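# Slide orange-handled ring along wire to green end

## Task

Carry the ring that has the orange handle along the wire until it reaches the green section at the far end, and leave it hanging there on its own. Nothing, including the ring itself, may ever contact the thin grey portion of the wire; any such contact is an immediate failure. The ring must stay in place without the robot holding it, so release it and move the gripper away at the end.

## Robot and tools

Robot: a single 7-joint arm with a two-finger parallel gripper. Its base may sit slightly tilted on the table. Scene frame: origin on the table surface directly beneath the arm base, +z up, +y to the left when facing along +x. Distances in metres, angles in radians.

Joint order (used in every row and every per-joint list in results): waist, shoulder, elbow, forearm roll, upper arm roll, wrist pitch, wrist roll. Note the elbow comes third and upper arm roll fifth; rely on this order only.

Row format: one list of 9 numbers, each in [-1, 1]: seven joint values in the order above, then gripper/position, then gripper/speed. The joint values are offsets, not poses. Scale: 1.0 equals 0.9985 rad for waist, shoulder, upper arm roll and elbow, and 0.8765 rad for forearm roll, wrist pitch and wrist roll. Stated joint ranges by name: waist, upper arm roll, forearm roll and wrist roll -69.115 to 69.115; shoulder -2.250 to 2.250; elbow -2.580 to 2.580; wrist pitch -2.100 to 2.100 (real ends may differ by up to 0.013 rad).

Gripper numbers are absolute settings, not offsets. position: +1 fully open (85 mm), 0 about 41 mm, pads touch near -0.8, -1 closes until blocked (roughly 190 to 235 N per pad). speed: -1 about 20 mm/s, 0 about 85, +1 about 150 mm/s. To hold firmly keep position at -1; to release send a position wider than the object; for a gentle grip open first then close to just under the object width. Closing pushes the fingertips about 13 mm further from the arm, so keep that clearance above surfaces.

Tools:
- execute_actions(actions): a list of actions run in sequence. Each action is a table of up to 15 rows, each row held for one 1/30 s step; if fewer rows are given the last one continues for the remaining steps. Joint values in every row are offsets from the joint angles at the start of that action (for the first action, the last reported angles), not from the previous row. An action that would send a joint more than 0.013 rad beyond its range is rejected; if the first action fails this or any action is malformed, the whole call does nothing. An empty list just returns the state and images.
- move(target, speed, blocking): target is one 9-number row; its joint values are offsets from the "Joint positions" in the latest result showing them. All joints follow paths that finish together, so the gripper travels on a curve; path length 0.5 to 10 s. speed (0.01 to 2 rad/s, default 0.5) is the top speed of the joint with the most travel. Paths ignore obstacles; faster moves hit harder. blocking=false returns after 0.5 s while motion continues; then use wait(0) to check, and only send new actions or moves after a result shows the move ended (or call stop). The extra "move:" line reports the outcome (done, off_target, moving, held, fault), limits=held or limits=none, and the joint farthest from target.
- wait(seconds): 0 to 10; lets the sim run with the last command held; returns early if a running move ends.
- stop(): brakes a running move; needs stopping room; fingers keep moving.
- zoom_image(camera, region): camera is cam_high, cam_low or cam_wrist; region [x0, y0, x1, y1] in pixels of that camera's 896x504 image, at most 504x504.
- finished_scene(scene): ends the current scene (pass its number) after the last command is held; irreversible; reports success. Its result gives the next task if any. If resuming, first send execute_actions with an empty list to learn the current scene and task.

Results: Joint positions and Joint velocities (rad, rad/s) in the joint order above; Joint targets are angles currently being driven toward and may change without new commands. position_measured_pct is about 50 - 50 x (finger position number): 0 fully open; stopping below 90 short of the request means something is held or blocking; about 90 or more means the pads met. "joint sent to its limit" means a joint was clamped at its end. "joint command not followed" means the clearance check altered targets (mount blocks and posts count as arm). Cameras cam_high, cam_low, cam_wrist come back in that order; calibration is given for cam_high and cam_low only.

Motion limits: each step the target is kept within 0.304 rad of the measured angle for waist, shoulder, upper arm roll and elbow and 0.266 rad for the three wrist joints, and targets that would move the gripper more than 70 mm are scaled back. Large changes take several actions; an unfinished move may need the rest commanded again. Reversals make all joints stop together.

Avoid: any contact with the thin grey wire; pulling the ring so it snags; knocking items off the table; hard hits or heavy pushes. A contact torque at a joint's load limit (49.6 N m for the first four joints, 31.2 for wrist joints, held weight included) halts the arm for 10 s. Motors heat under load: MOTOR HOT appears from 60 °C, and at 75 °C an OVER-TEMPERATURE FAULT lets the arm sag. Loose objects may occasionally be nudged by outside disturbances. Finish by opening the gripper and withdrawing so the ring hangs by itself on the green part.

Each tool is called as a command line: name --argument value for each argument, lists and objects as JSON in quotes; but a table of rows of numbers goes row by row, as --pt "numbers of a row", without its own name.

## Session

execute_actions --actions '[]'

Scene clock: 0.00 s.
position_measured_pct=0.0
Joint names: [waist, shoulder, elbow, forearm roll, upper arm roll, wrist pitch, wrist roll]
Joint positions: [-0.59   0.884  1.109  0.003 -0.372  0.805  2.557]
Joint velocities: [ 0.     0.     0.    -0.001 -0.    -0.    -0.   ]
Joint targets: [-0.590 0.884 1.109 0.003 -0.372 0.805 2.557]

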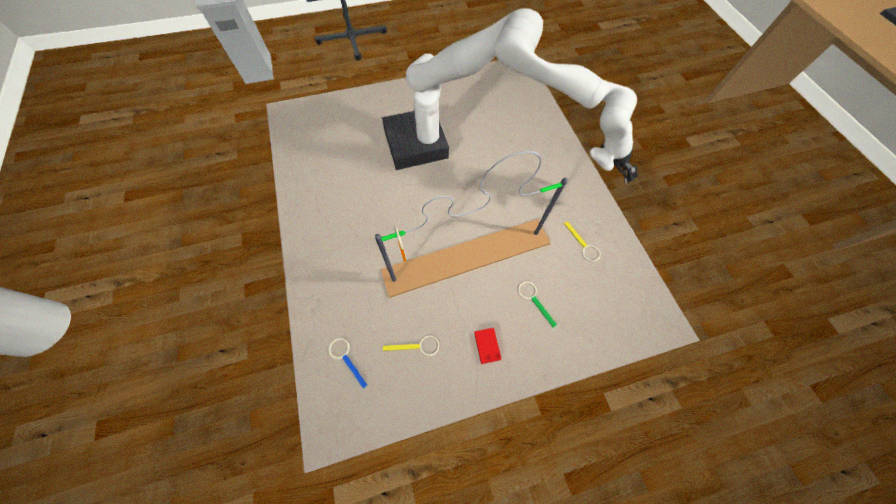

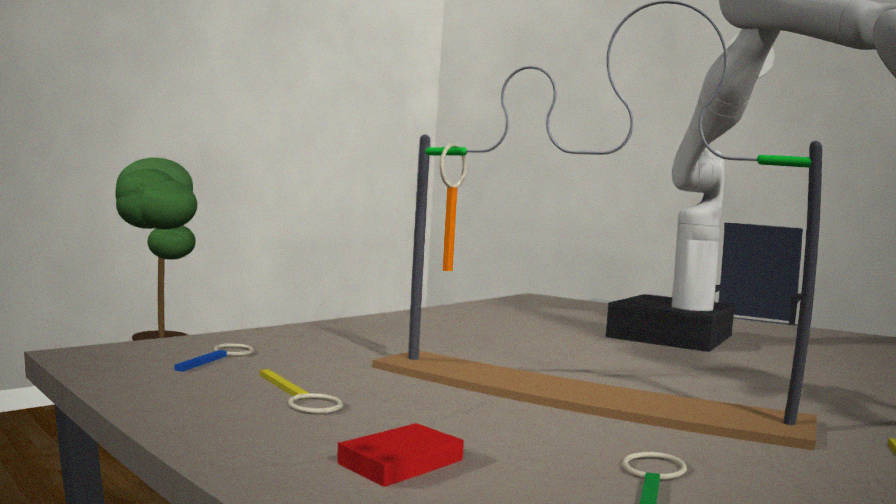

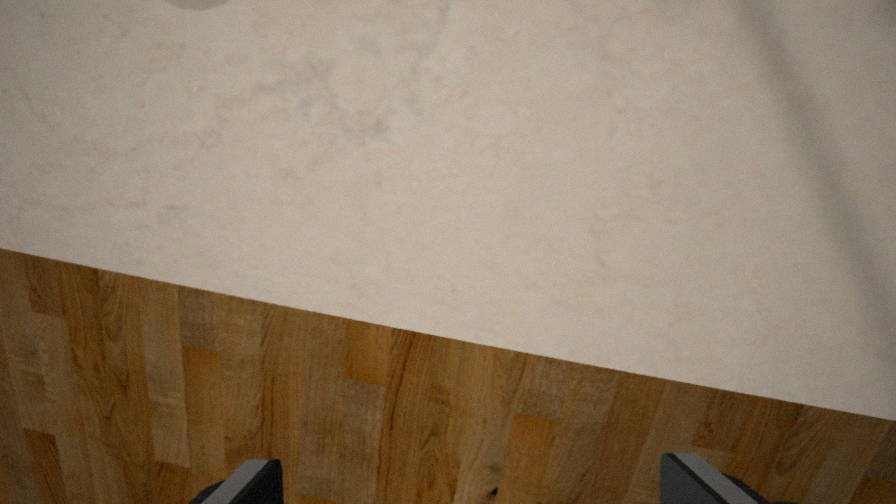

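zoom_image --camera "cam_low" --region '[400, 0, 850, 280]'

zoom_image --camera "cam_high" --region '[360, 130, 600, 310]'

zoom_image --camera "cam_high" --region '[360, 0, 680, 200]'

zoom_image --camera "cam_low" --region '[580, 120, 880, 460]'

Region (400, 0, 850, 280) of cam_low's 896x504 image, scaled by 1.120, with more detail than that image has; it fills the top 314 rows of this view, and the rest is white.

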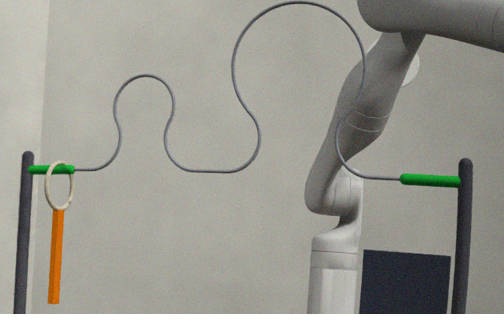

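Region (360, 130, 600, 310) of cam_high's 896x504 image, scaled by 2.100, with more detail than that image has; it fills the top 378 rows of this view, and the rest is white.

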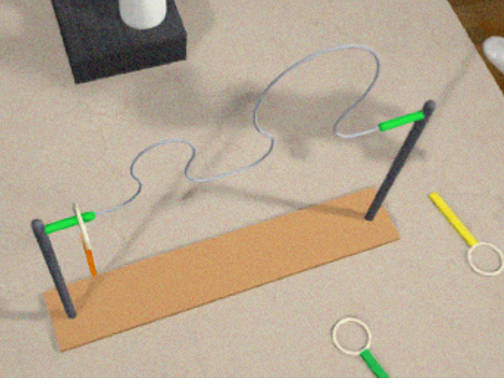

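Region (360, 0, 680, 200) of cam_high's 896x504 image, scaled by 1.575, with more detail than that image has; it fills the top 315 rows of this view, and the rest is white.

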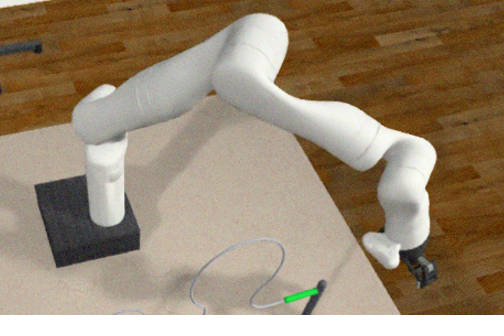

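Region (580, 120, 880, 460) of cam_low's 896x504 image, scaled by 1.482, with more detail than that image has; it fills the left 445 columns of this view, and the rest is white.

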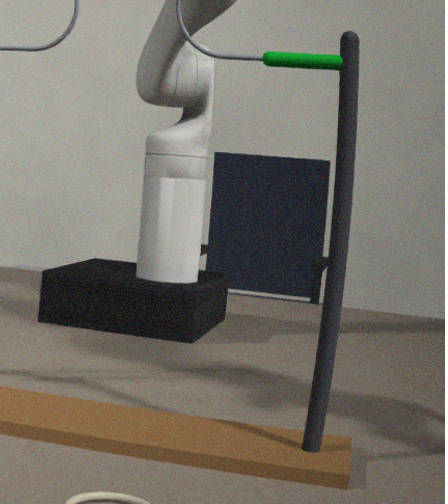

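move --target '[0,-1,0.3,0,0,0,1,0,0]' --speed 0.9

move --target '[0.2,-0.25,1,-0.003,0.3726,0,1,0,0]' --speed 0.9

Scene clock: 115.80 s.
position_measured_pct=49.6
Joint names: [waist, shoulder, elbow, forearm roll, upper arm roll, wrist pitch, wrist roll]
Joint positions: [-0.59  -0.114  1.409  0.003 -0.372  0.805  3.433]
Joint velocities: [ 0.    -0.004  0.001  0.001 -0.001  0.     0.001]
Joint targets: [-0.590 -0.115 1.409 0.003 -0.372 0.805 3.433]
move: done; limits=none; farthest joint: the waist, 0.000 radians from its target (0.000 radians at the start)

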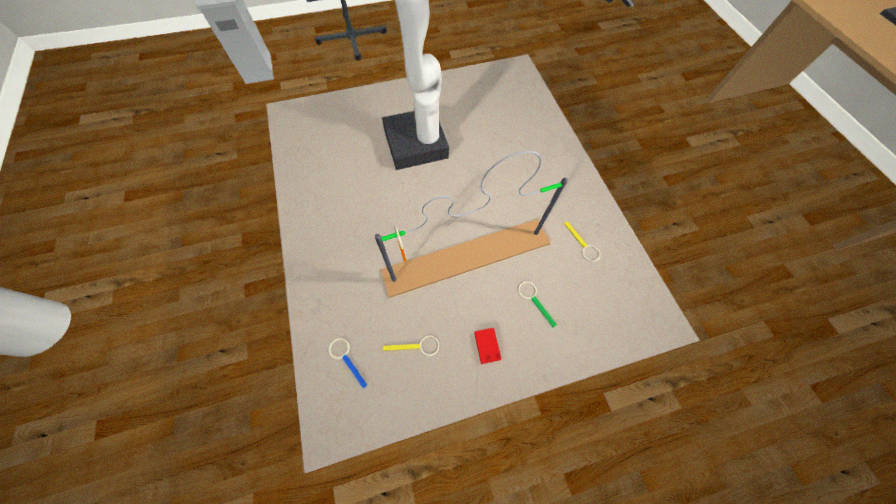

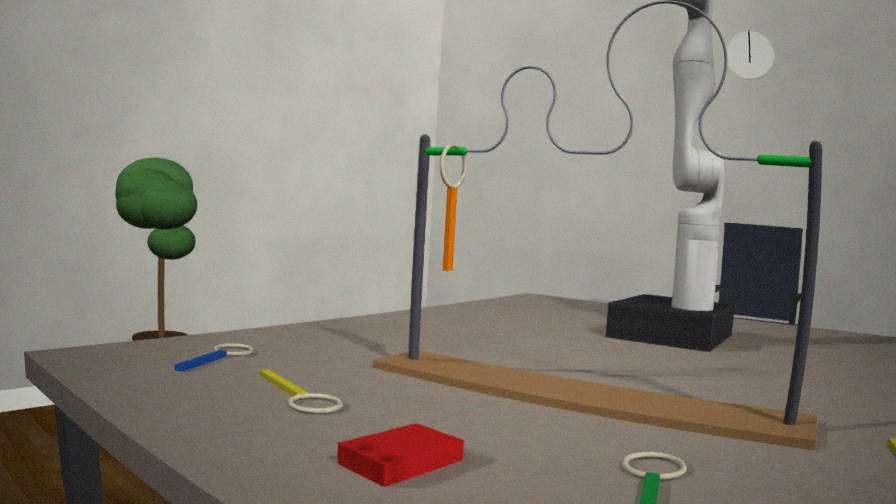

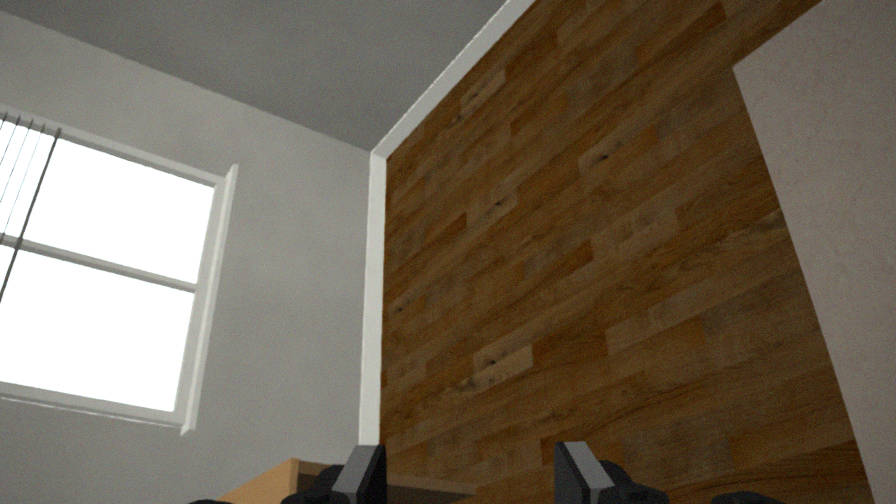

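Scene clock: 117.77 s.
position_measured_pct=49.6
Joint names: [waist, shoulder, elbow, forearm roll, upper arm roll, wrist pitch, wrist roll]
Joint positions: [-0.391 -0.364  2.407  0.     0.     0.805  4.31 ]
Joint velocities: [ 0.002 -0.002  0.002 -0.     0.001 -0.     0.001]
Joint targets: [-0.390 -0.364 2.407 0.000 0.000 0.805 4.310]
move: done; limits=none; farthest joint: the elbow, 0.001 radians from its target (0.999 radians at the start)

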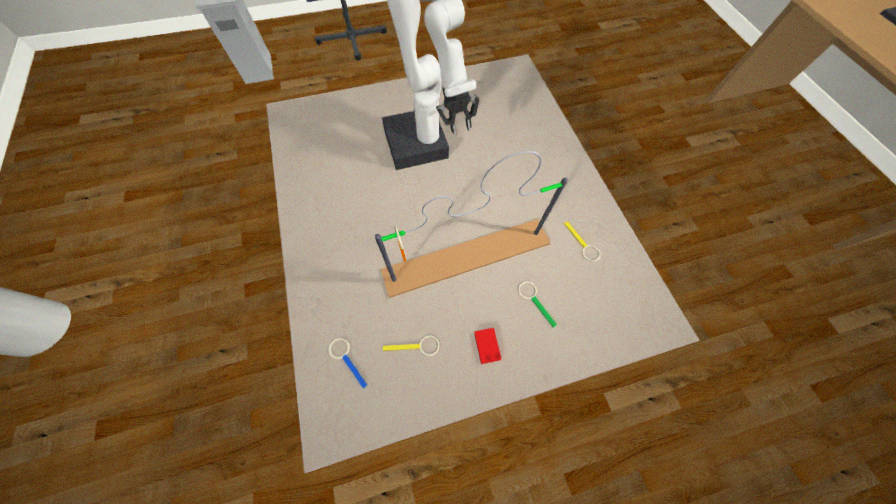

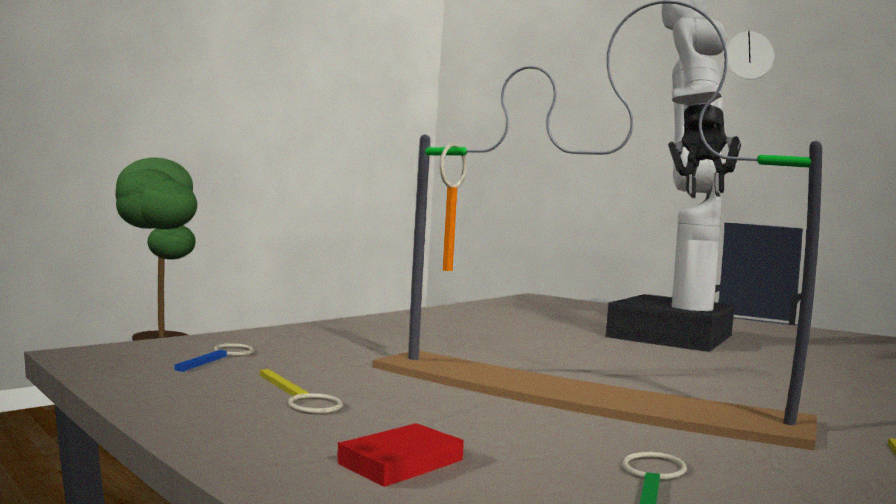

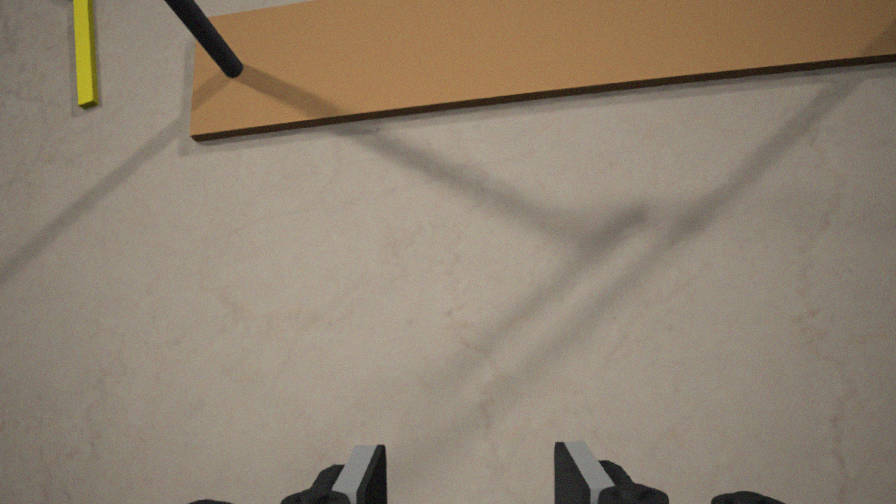

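move --target '[0.3315,-0.637,0.143,0,0,-0.462,0.459,0,0]' --speed 0.8

Scene clock: 128.37 s.
position_measured_pct=49.6
Joint names: [waist, shoulder, elbow, forearm roll, upper arm roll, wrist pitch, wrist roll]
Joint positions: [-0.06  -0.999  2.55   0.     0.     0.4    4.712]
Joint velocities: [ 0.001  0.001  0.     0.001 -0.     0.     0.   ]
Joint targets: [-0.060 -1.000 2.550 0.000 0.000 0.400 4.712]
move: done; limits=none; farthest joint: the shoulder, 0.001 radians from its target (0.636 radians at the start)

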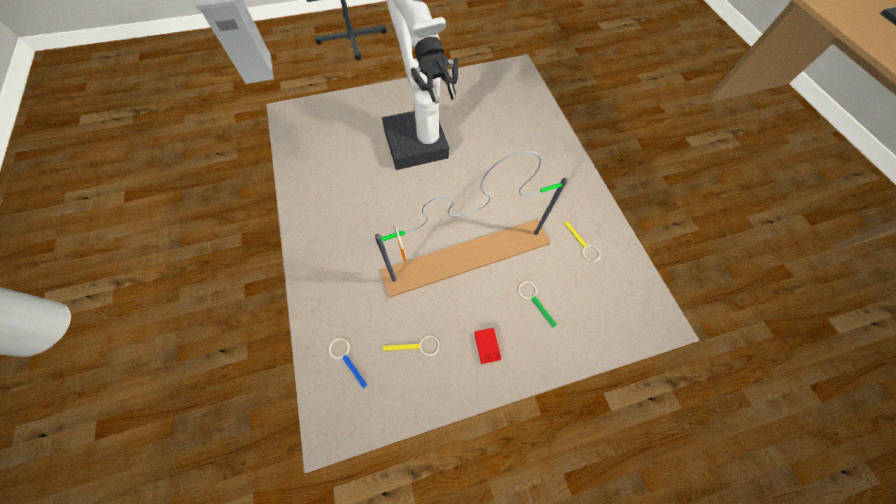

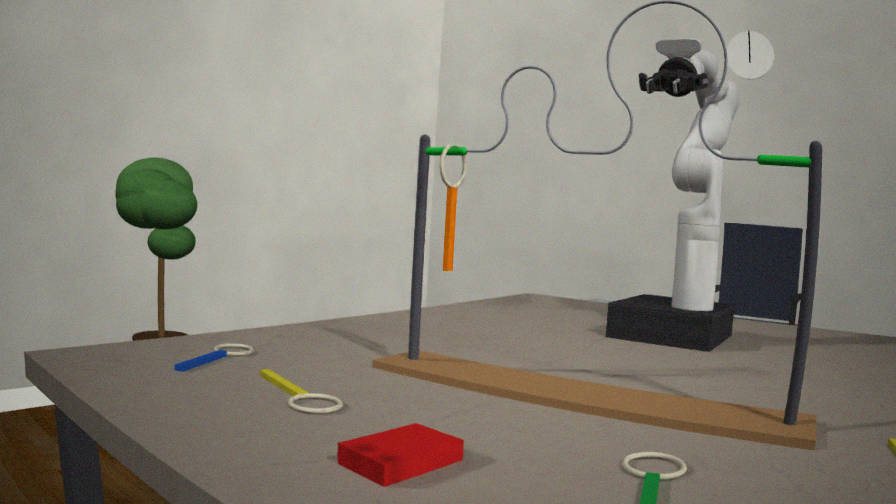

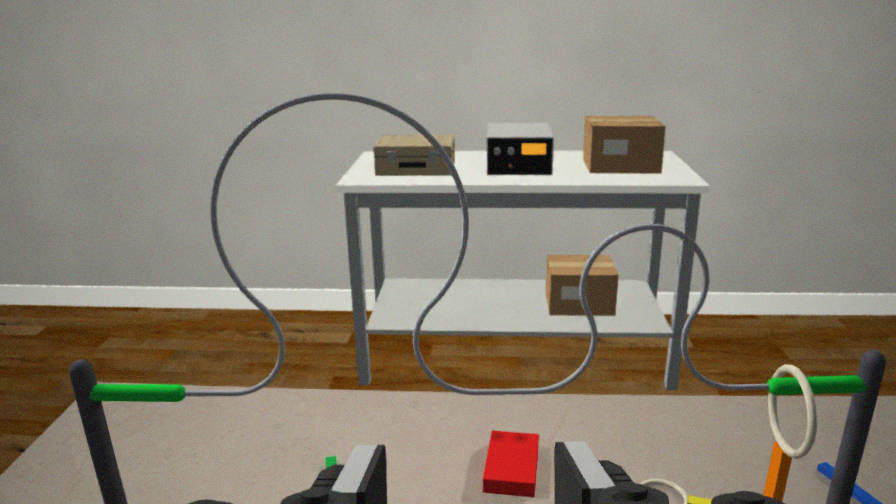

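move --target '[0.39,1,-0.032,0,0,-0.6,0,0,0]' --speed 0.8

move --target '[0,0.6,0,0,0,-0.85,0,0,0]' --speed 0.7

move --target '[0,0.398,0,0,0,-0.825,0,0,0]' --speed 0.6

Scene clock: 169.17 s.
position_measured_pct=49.6
Joint names: [waist, shoulder, elbow, forearm roll, upper arm roll, wrist pitch, wrist roll]
Joint positions: [ 0.33  -0.001  2.518  0.     0.    -0.126  4.712]
Joint velocities: [ 0.001 -0.001 -0.    -0.     0.001  0.    -0.   ]
Joint targets: [0.330 -0.001 2.518 0.000 0.000 -0.126 4.712]
move: done; limits=none; farthest joint: the shoulder, 0.001 radians from its target (0.999 radians at the start)

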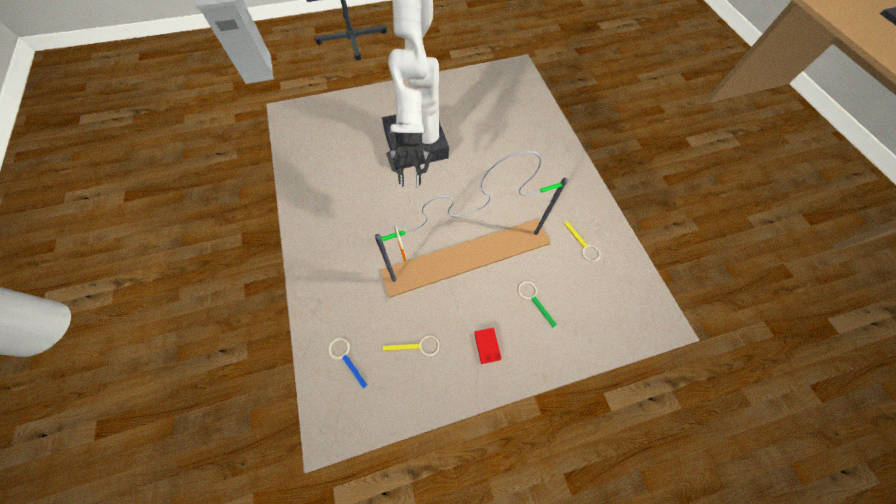

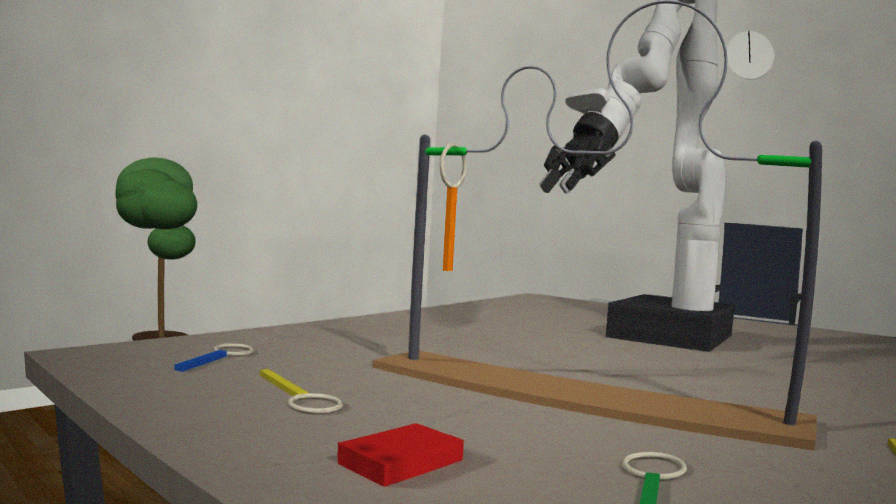

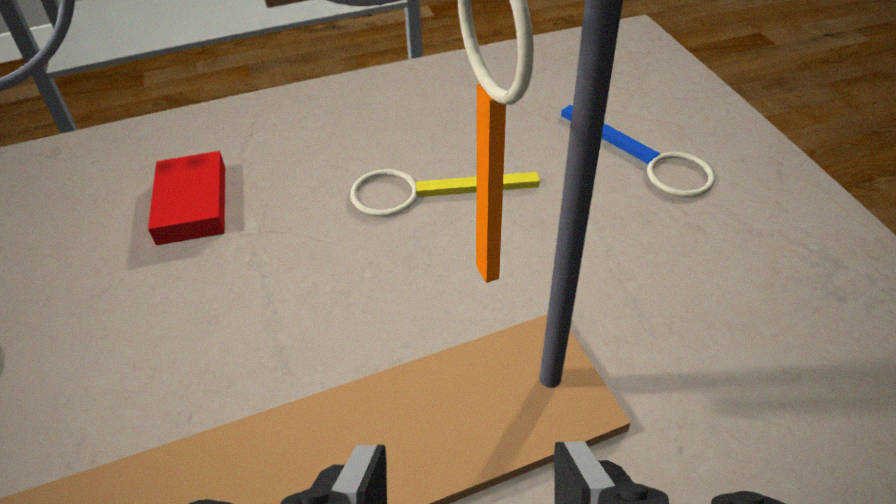

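Scene clock: 170.93 s.
position_measured_pct=49.6
Joint names: [waist, shoulder, elbow, forearm roll, upper arm roll, wrist pitch, wrist roll]
Joint positions: [ 0.33   0.598  2.518  0.     0.    -0.871  4.712]
Joint velocities: [ 0.     0.003  0.001 -0.001 -0.    -0.001 -0.   ]
Joint targets: [0.330 0.598 2.518 0.000 0.000 -0.871 4.712]
move: done; limits=none; farthest joint: the waist, 0.000 radians from its target (0.000 radians at the start)

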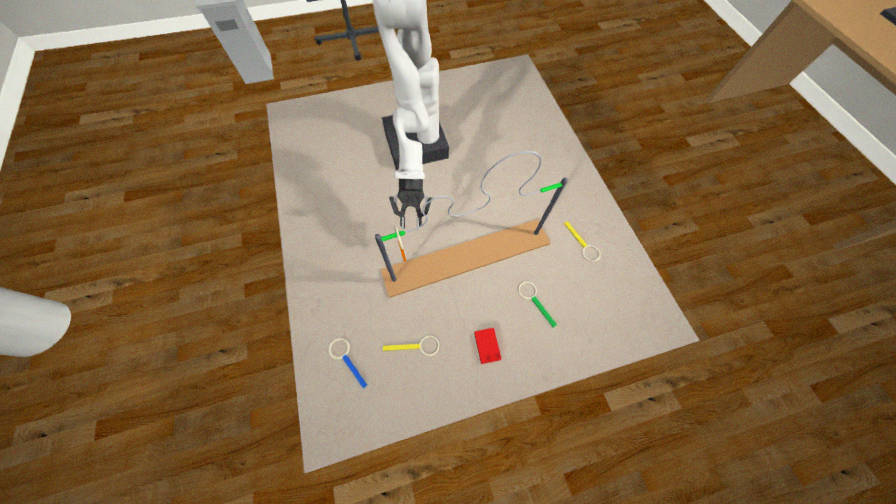

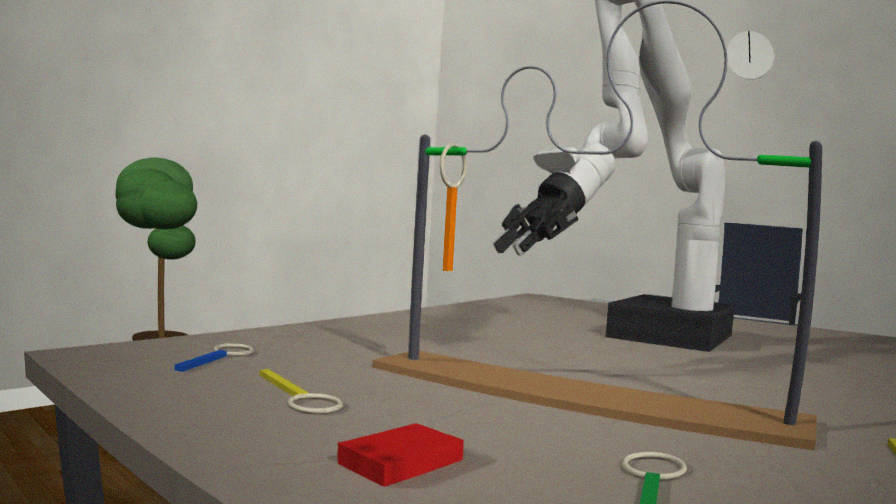

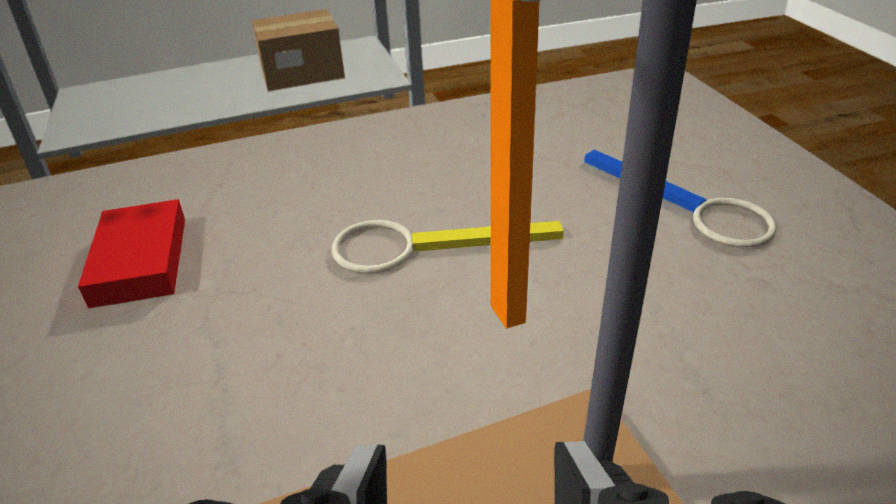

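Scene clock: 172.73 s.
position_measured_pct=49.6
Joint names: [waist, shoulder, elbow, forearm roll, upper arm roll, wrist pitch, wrist roll]
Joint positions: [ 0.33   0.995  2.518  0.     0.    -1.594  4.712]
Joint velocities: [ 0.     0.003 -0.    -0.    -0.    -0.001 -0.001]
Joint targets: [0.330 0.995 2.518 0.000 0.000 -1.594 4.712]
move: done; limits=none; farthest joint: the shoulder, 0.001 radians from its target (0.398 radians at the start)

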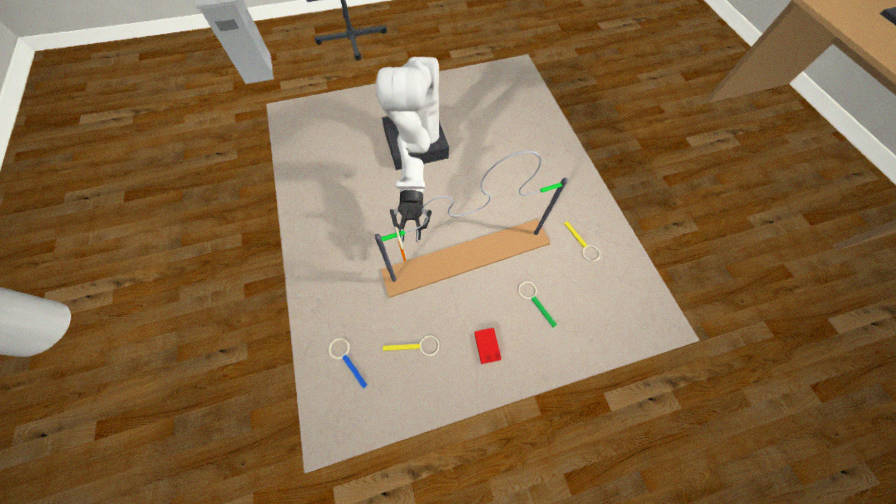

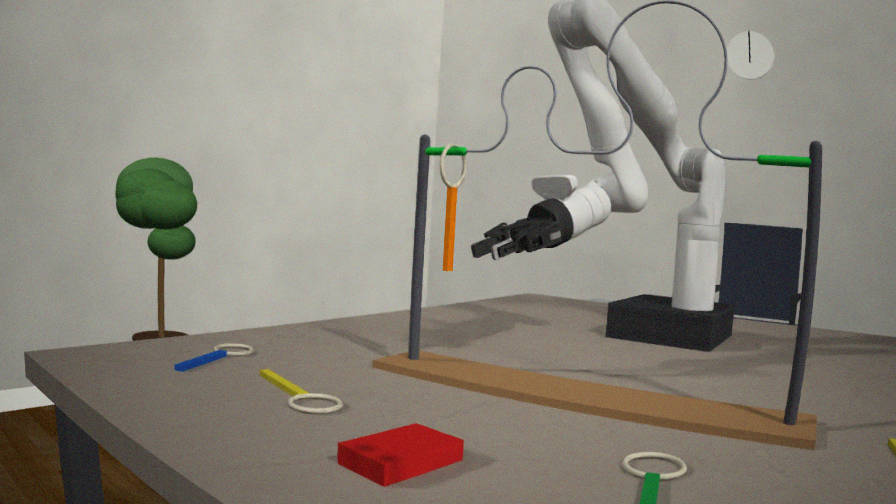

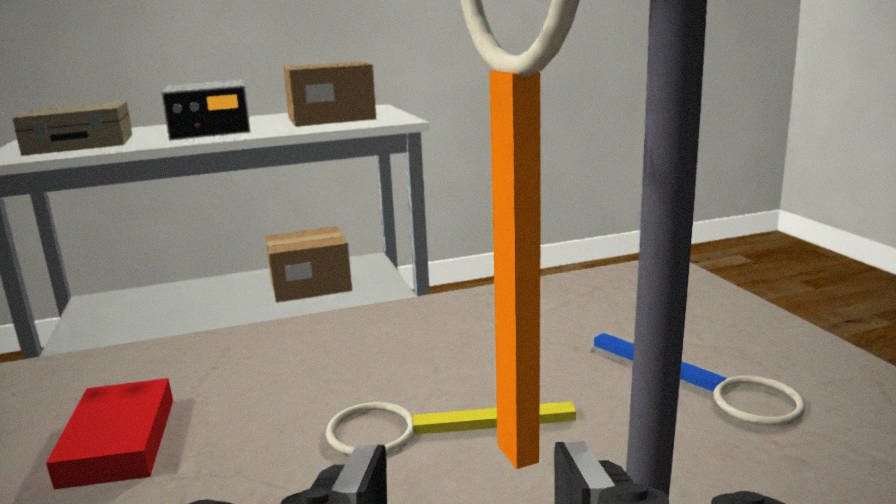

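move --target '[0.028,0,0,0,0,0,0,0,0]'

move --target '[0,0.164,-0.2364,0,0,-0.155,0,0,0]' --speed 0.2

zoom_image --camera "cam_low" --region '[390, 120, 570, 300]'

Scene clock: 191.73 s.
position_measured_pct=49.6
Joint names: [waist, shoulder, elbow, forearm roll, upper arm roll, wrist pitch, wrist roll]
Joint positions: [ 0.357  0.995  2.518  0.     0.    -1.594  4.712]
Joint velocities: [ 0.003  0.001 -0.001  0.001  0.     0.     0.001]
Joint targets: [0.358 0.995 2.518 0.000 0.000 -1.594 4.712]
move: done; limits=none; farthest joint: the waist, 0.001 radians from its target (0.028 radians at the start)

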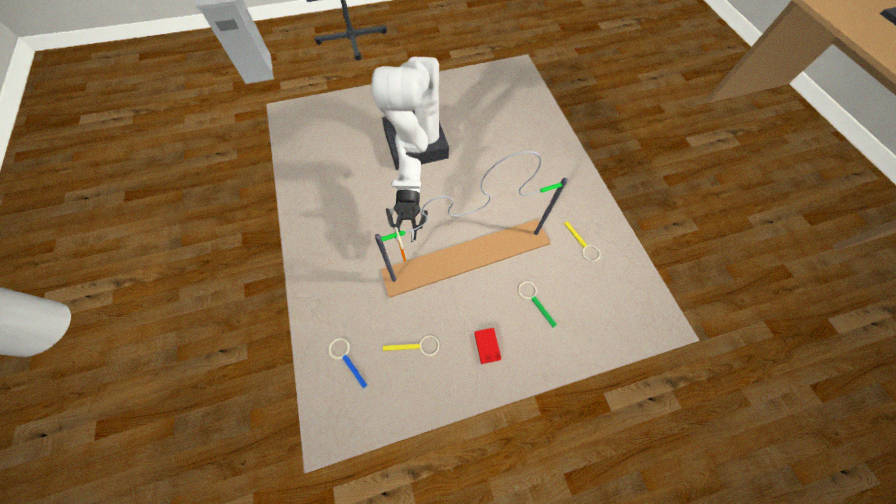

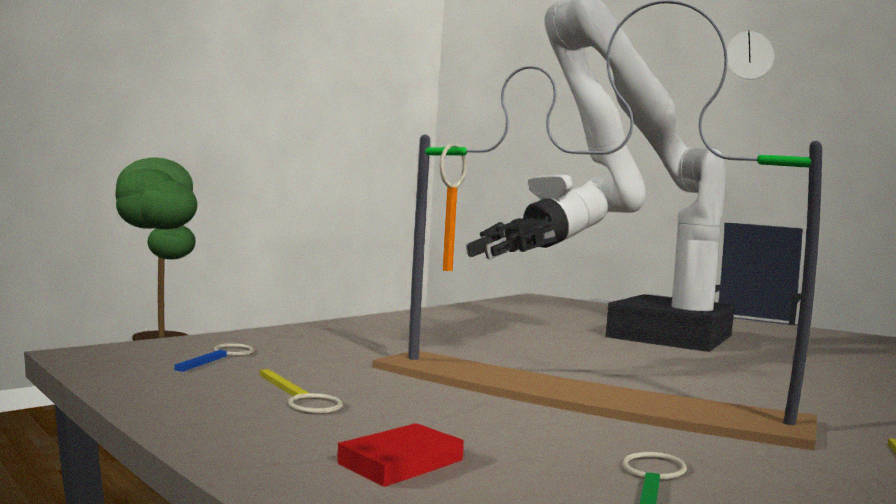

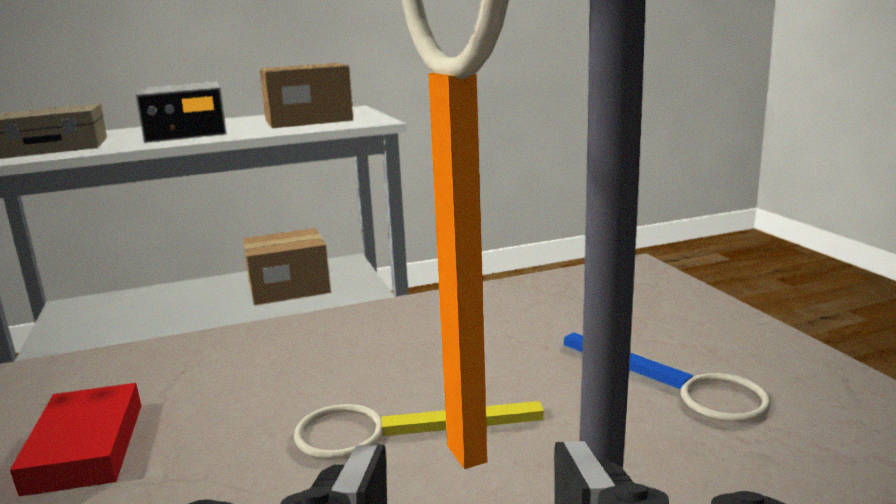

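Scene clock: 193.37 s.
position_measured_pct=49.6
Joint names: [waist, shoulder, elbow, forearm roll, upper arm roll, wrist pitch, wrist roll]
Joint positions: [ 0.357  1.158  2.282  0.     0.    -1.73   4.712]
Joint velocities: [-0.     0.005 -0.002  0.001  0.    -0.001 -0.   ]
Joint targets: [0.357 1.159 2.282 0.000 0.000 -1.730 4.712]
move: done; limits=none; farthest joint: the waist, 0.000 radians from its target (0.000 radians at the start)

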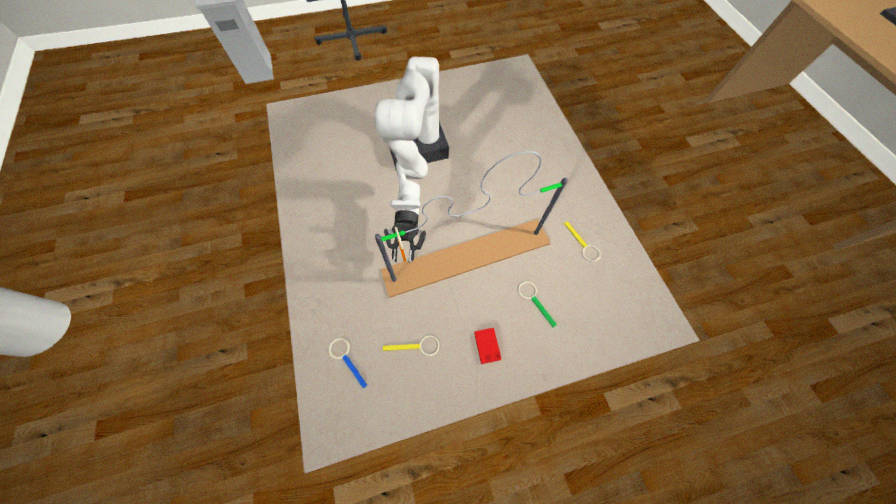

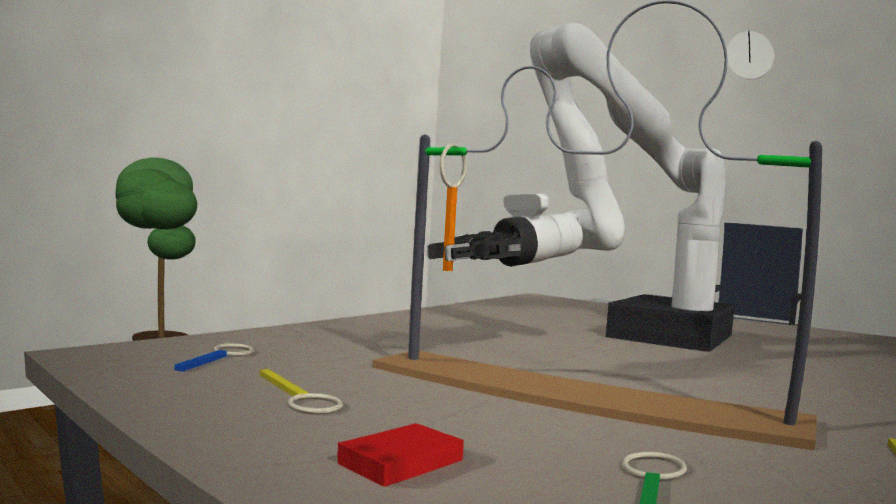

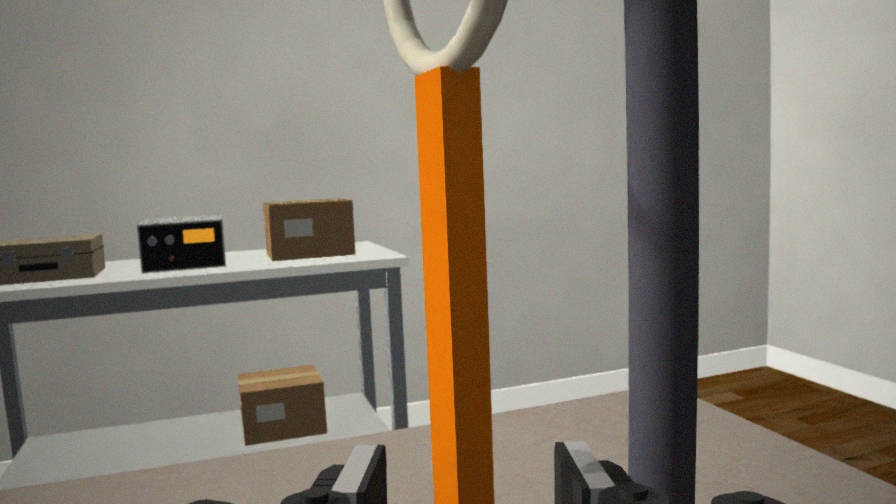

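Region (390, 120, 570, 300) of cam_low's 896x504 image, scaled by 2.800, with more detail than that image has.

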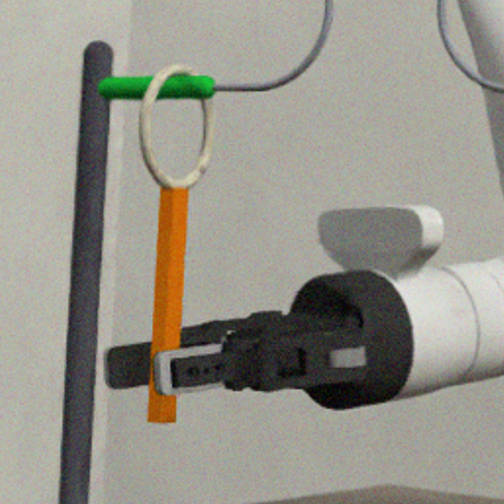

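execute_actions --actions '[[[0,0,0,0,0,0.022,0,-0.4,-0.6]],[[0,0,0,0,0,0,0,-0.66,-1]],[[0,0,0,0,0,0,0,-0.66,-1]]]'

zoom_image --camera "cam_low" --region '[390, 120, 570, 300]'

Scene clock: 201.70 s.
position_measured_pct=82.1
Joint names: [waist, shoulder, elbow, forearm roll, upper arm roll, wrist pitch, wrist roll]
Joint positions: [ 0.357  1.158  2.282  0.     0.    -1.71   4.712]
Joint velocities: [-0.    -0.001  0.     0.    -0.     0.    -0.   ]
Joint targets: [0.357 1.158 2.282 0.000 0.000 -1.710 4.712]

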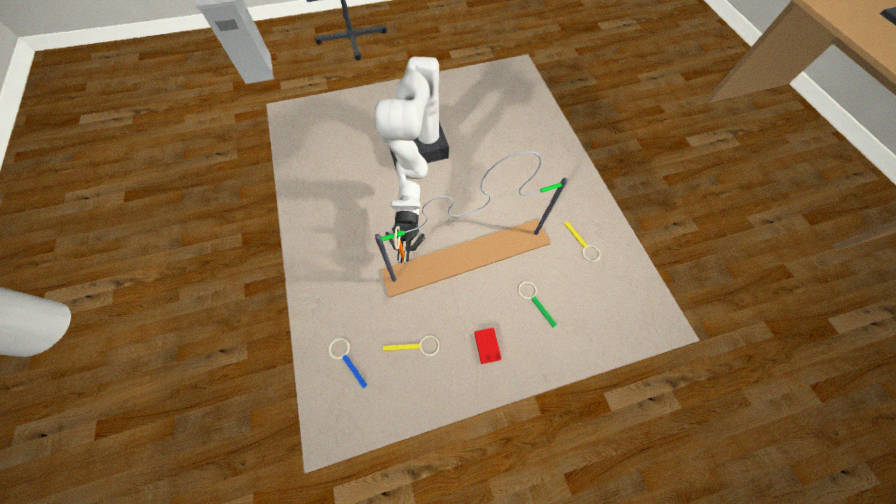

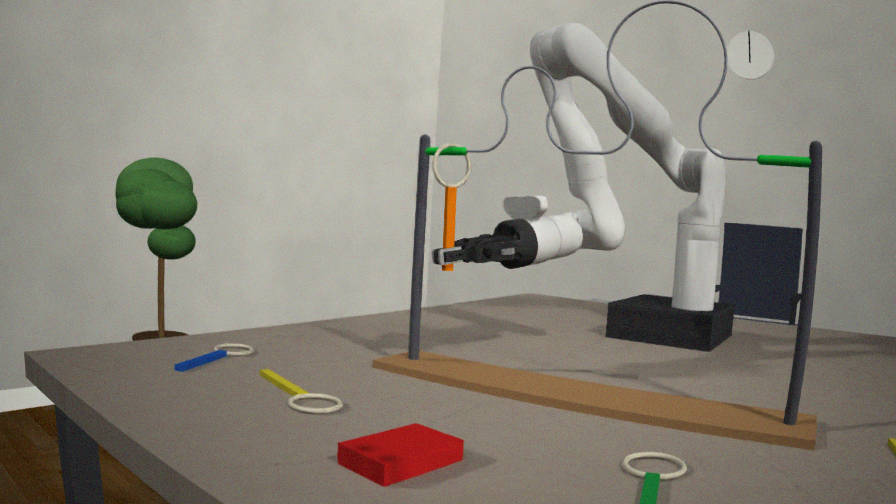

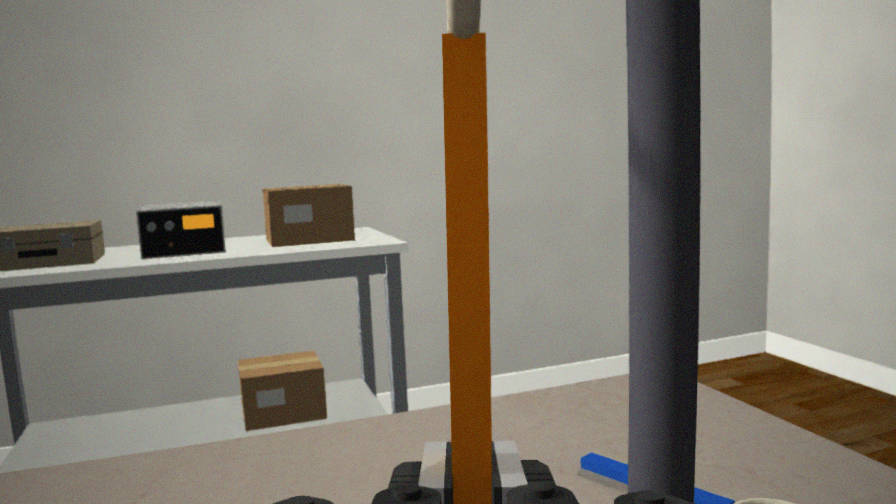

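Region (390, 120, 570, 300) of cam_low's 896x504 image, scaled by 2.800, with more detail than that image has.

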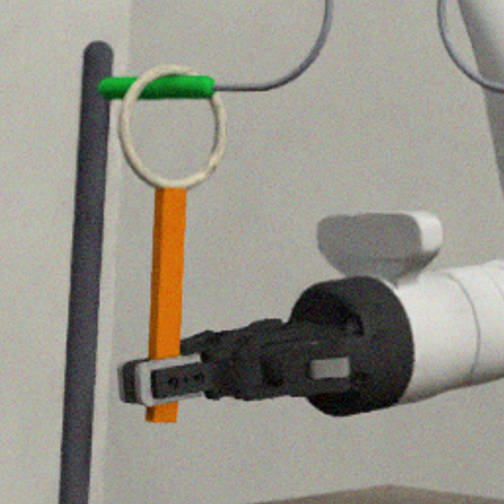

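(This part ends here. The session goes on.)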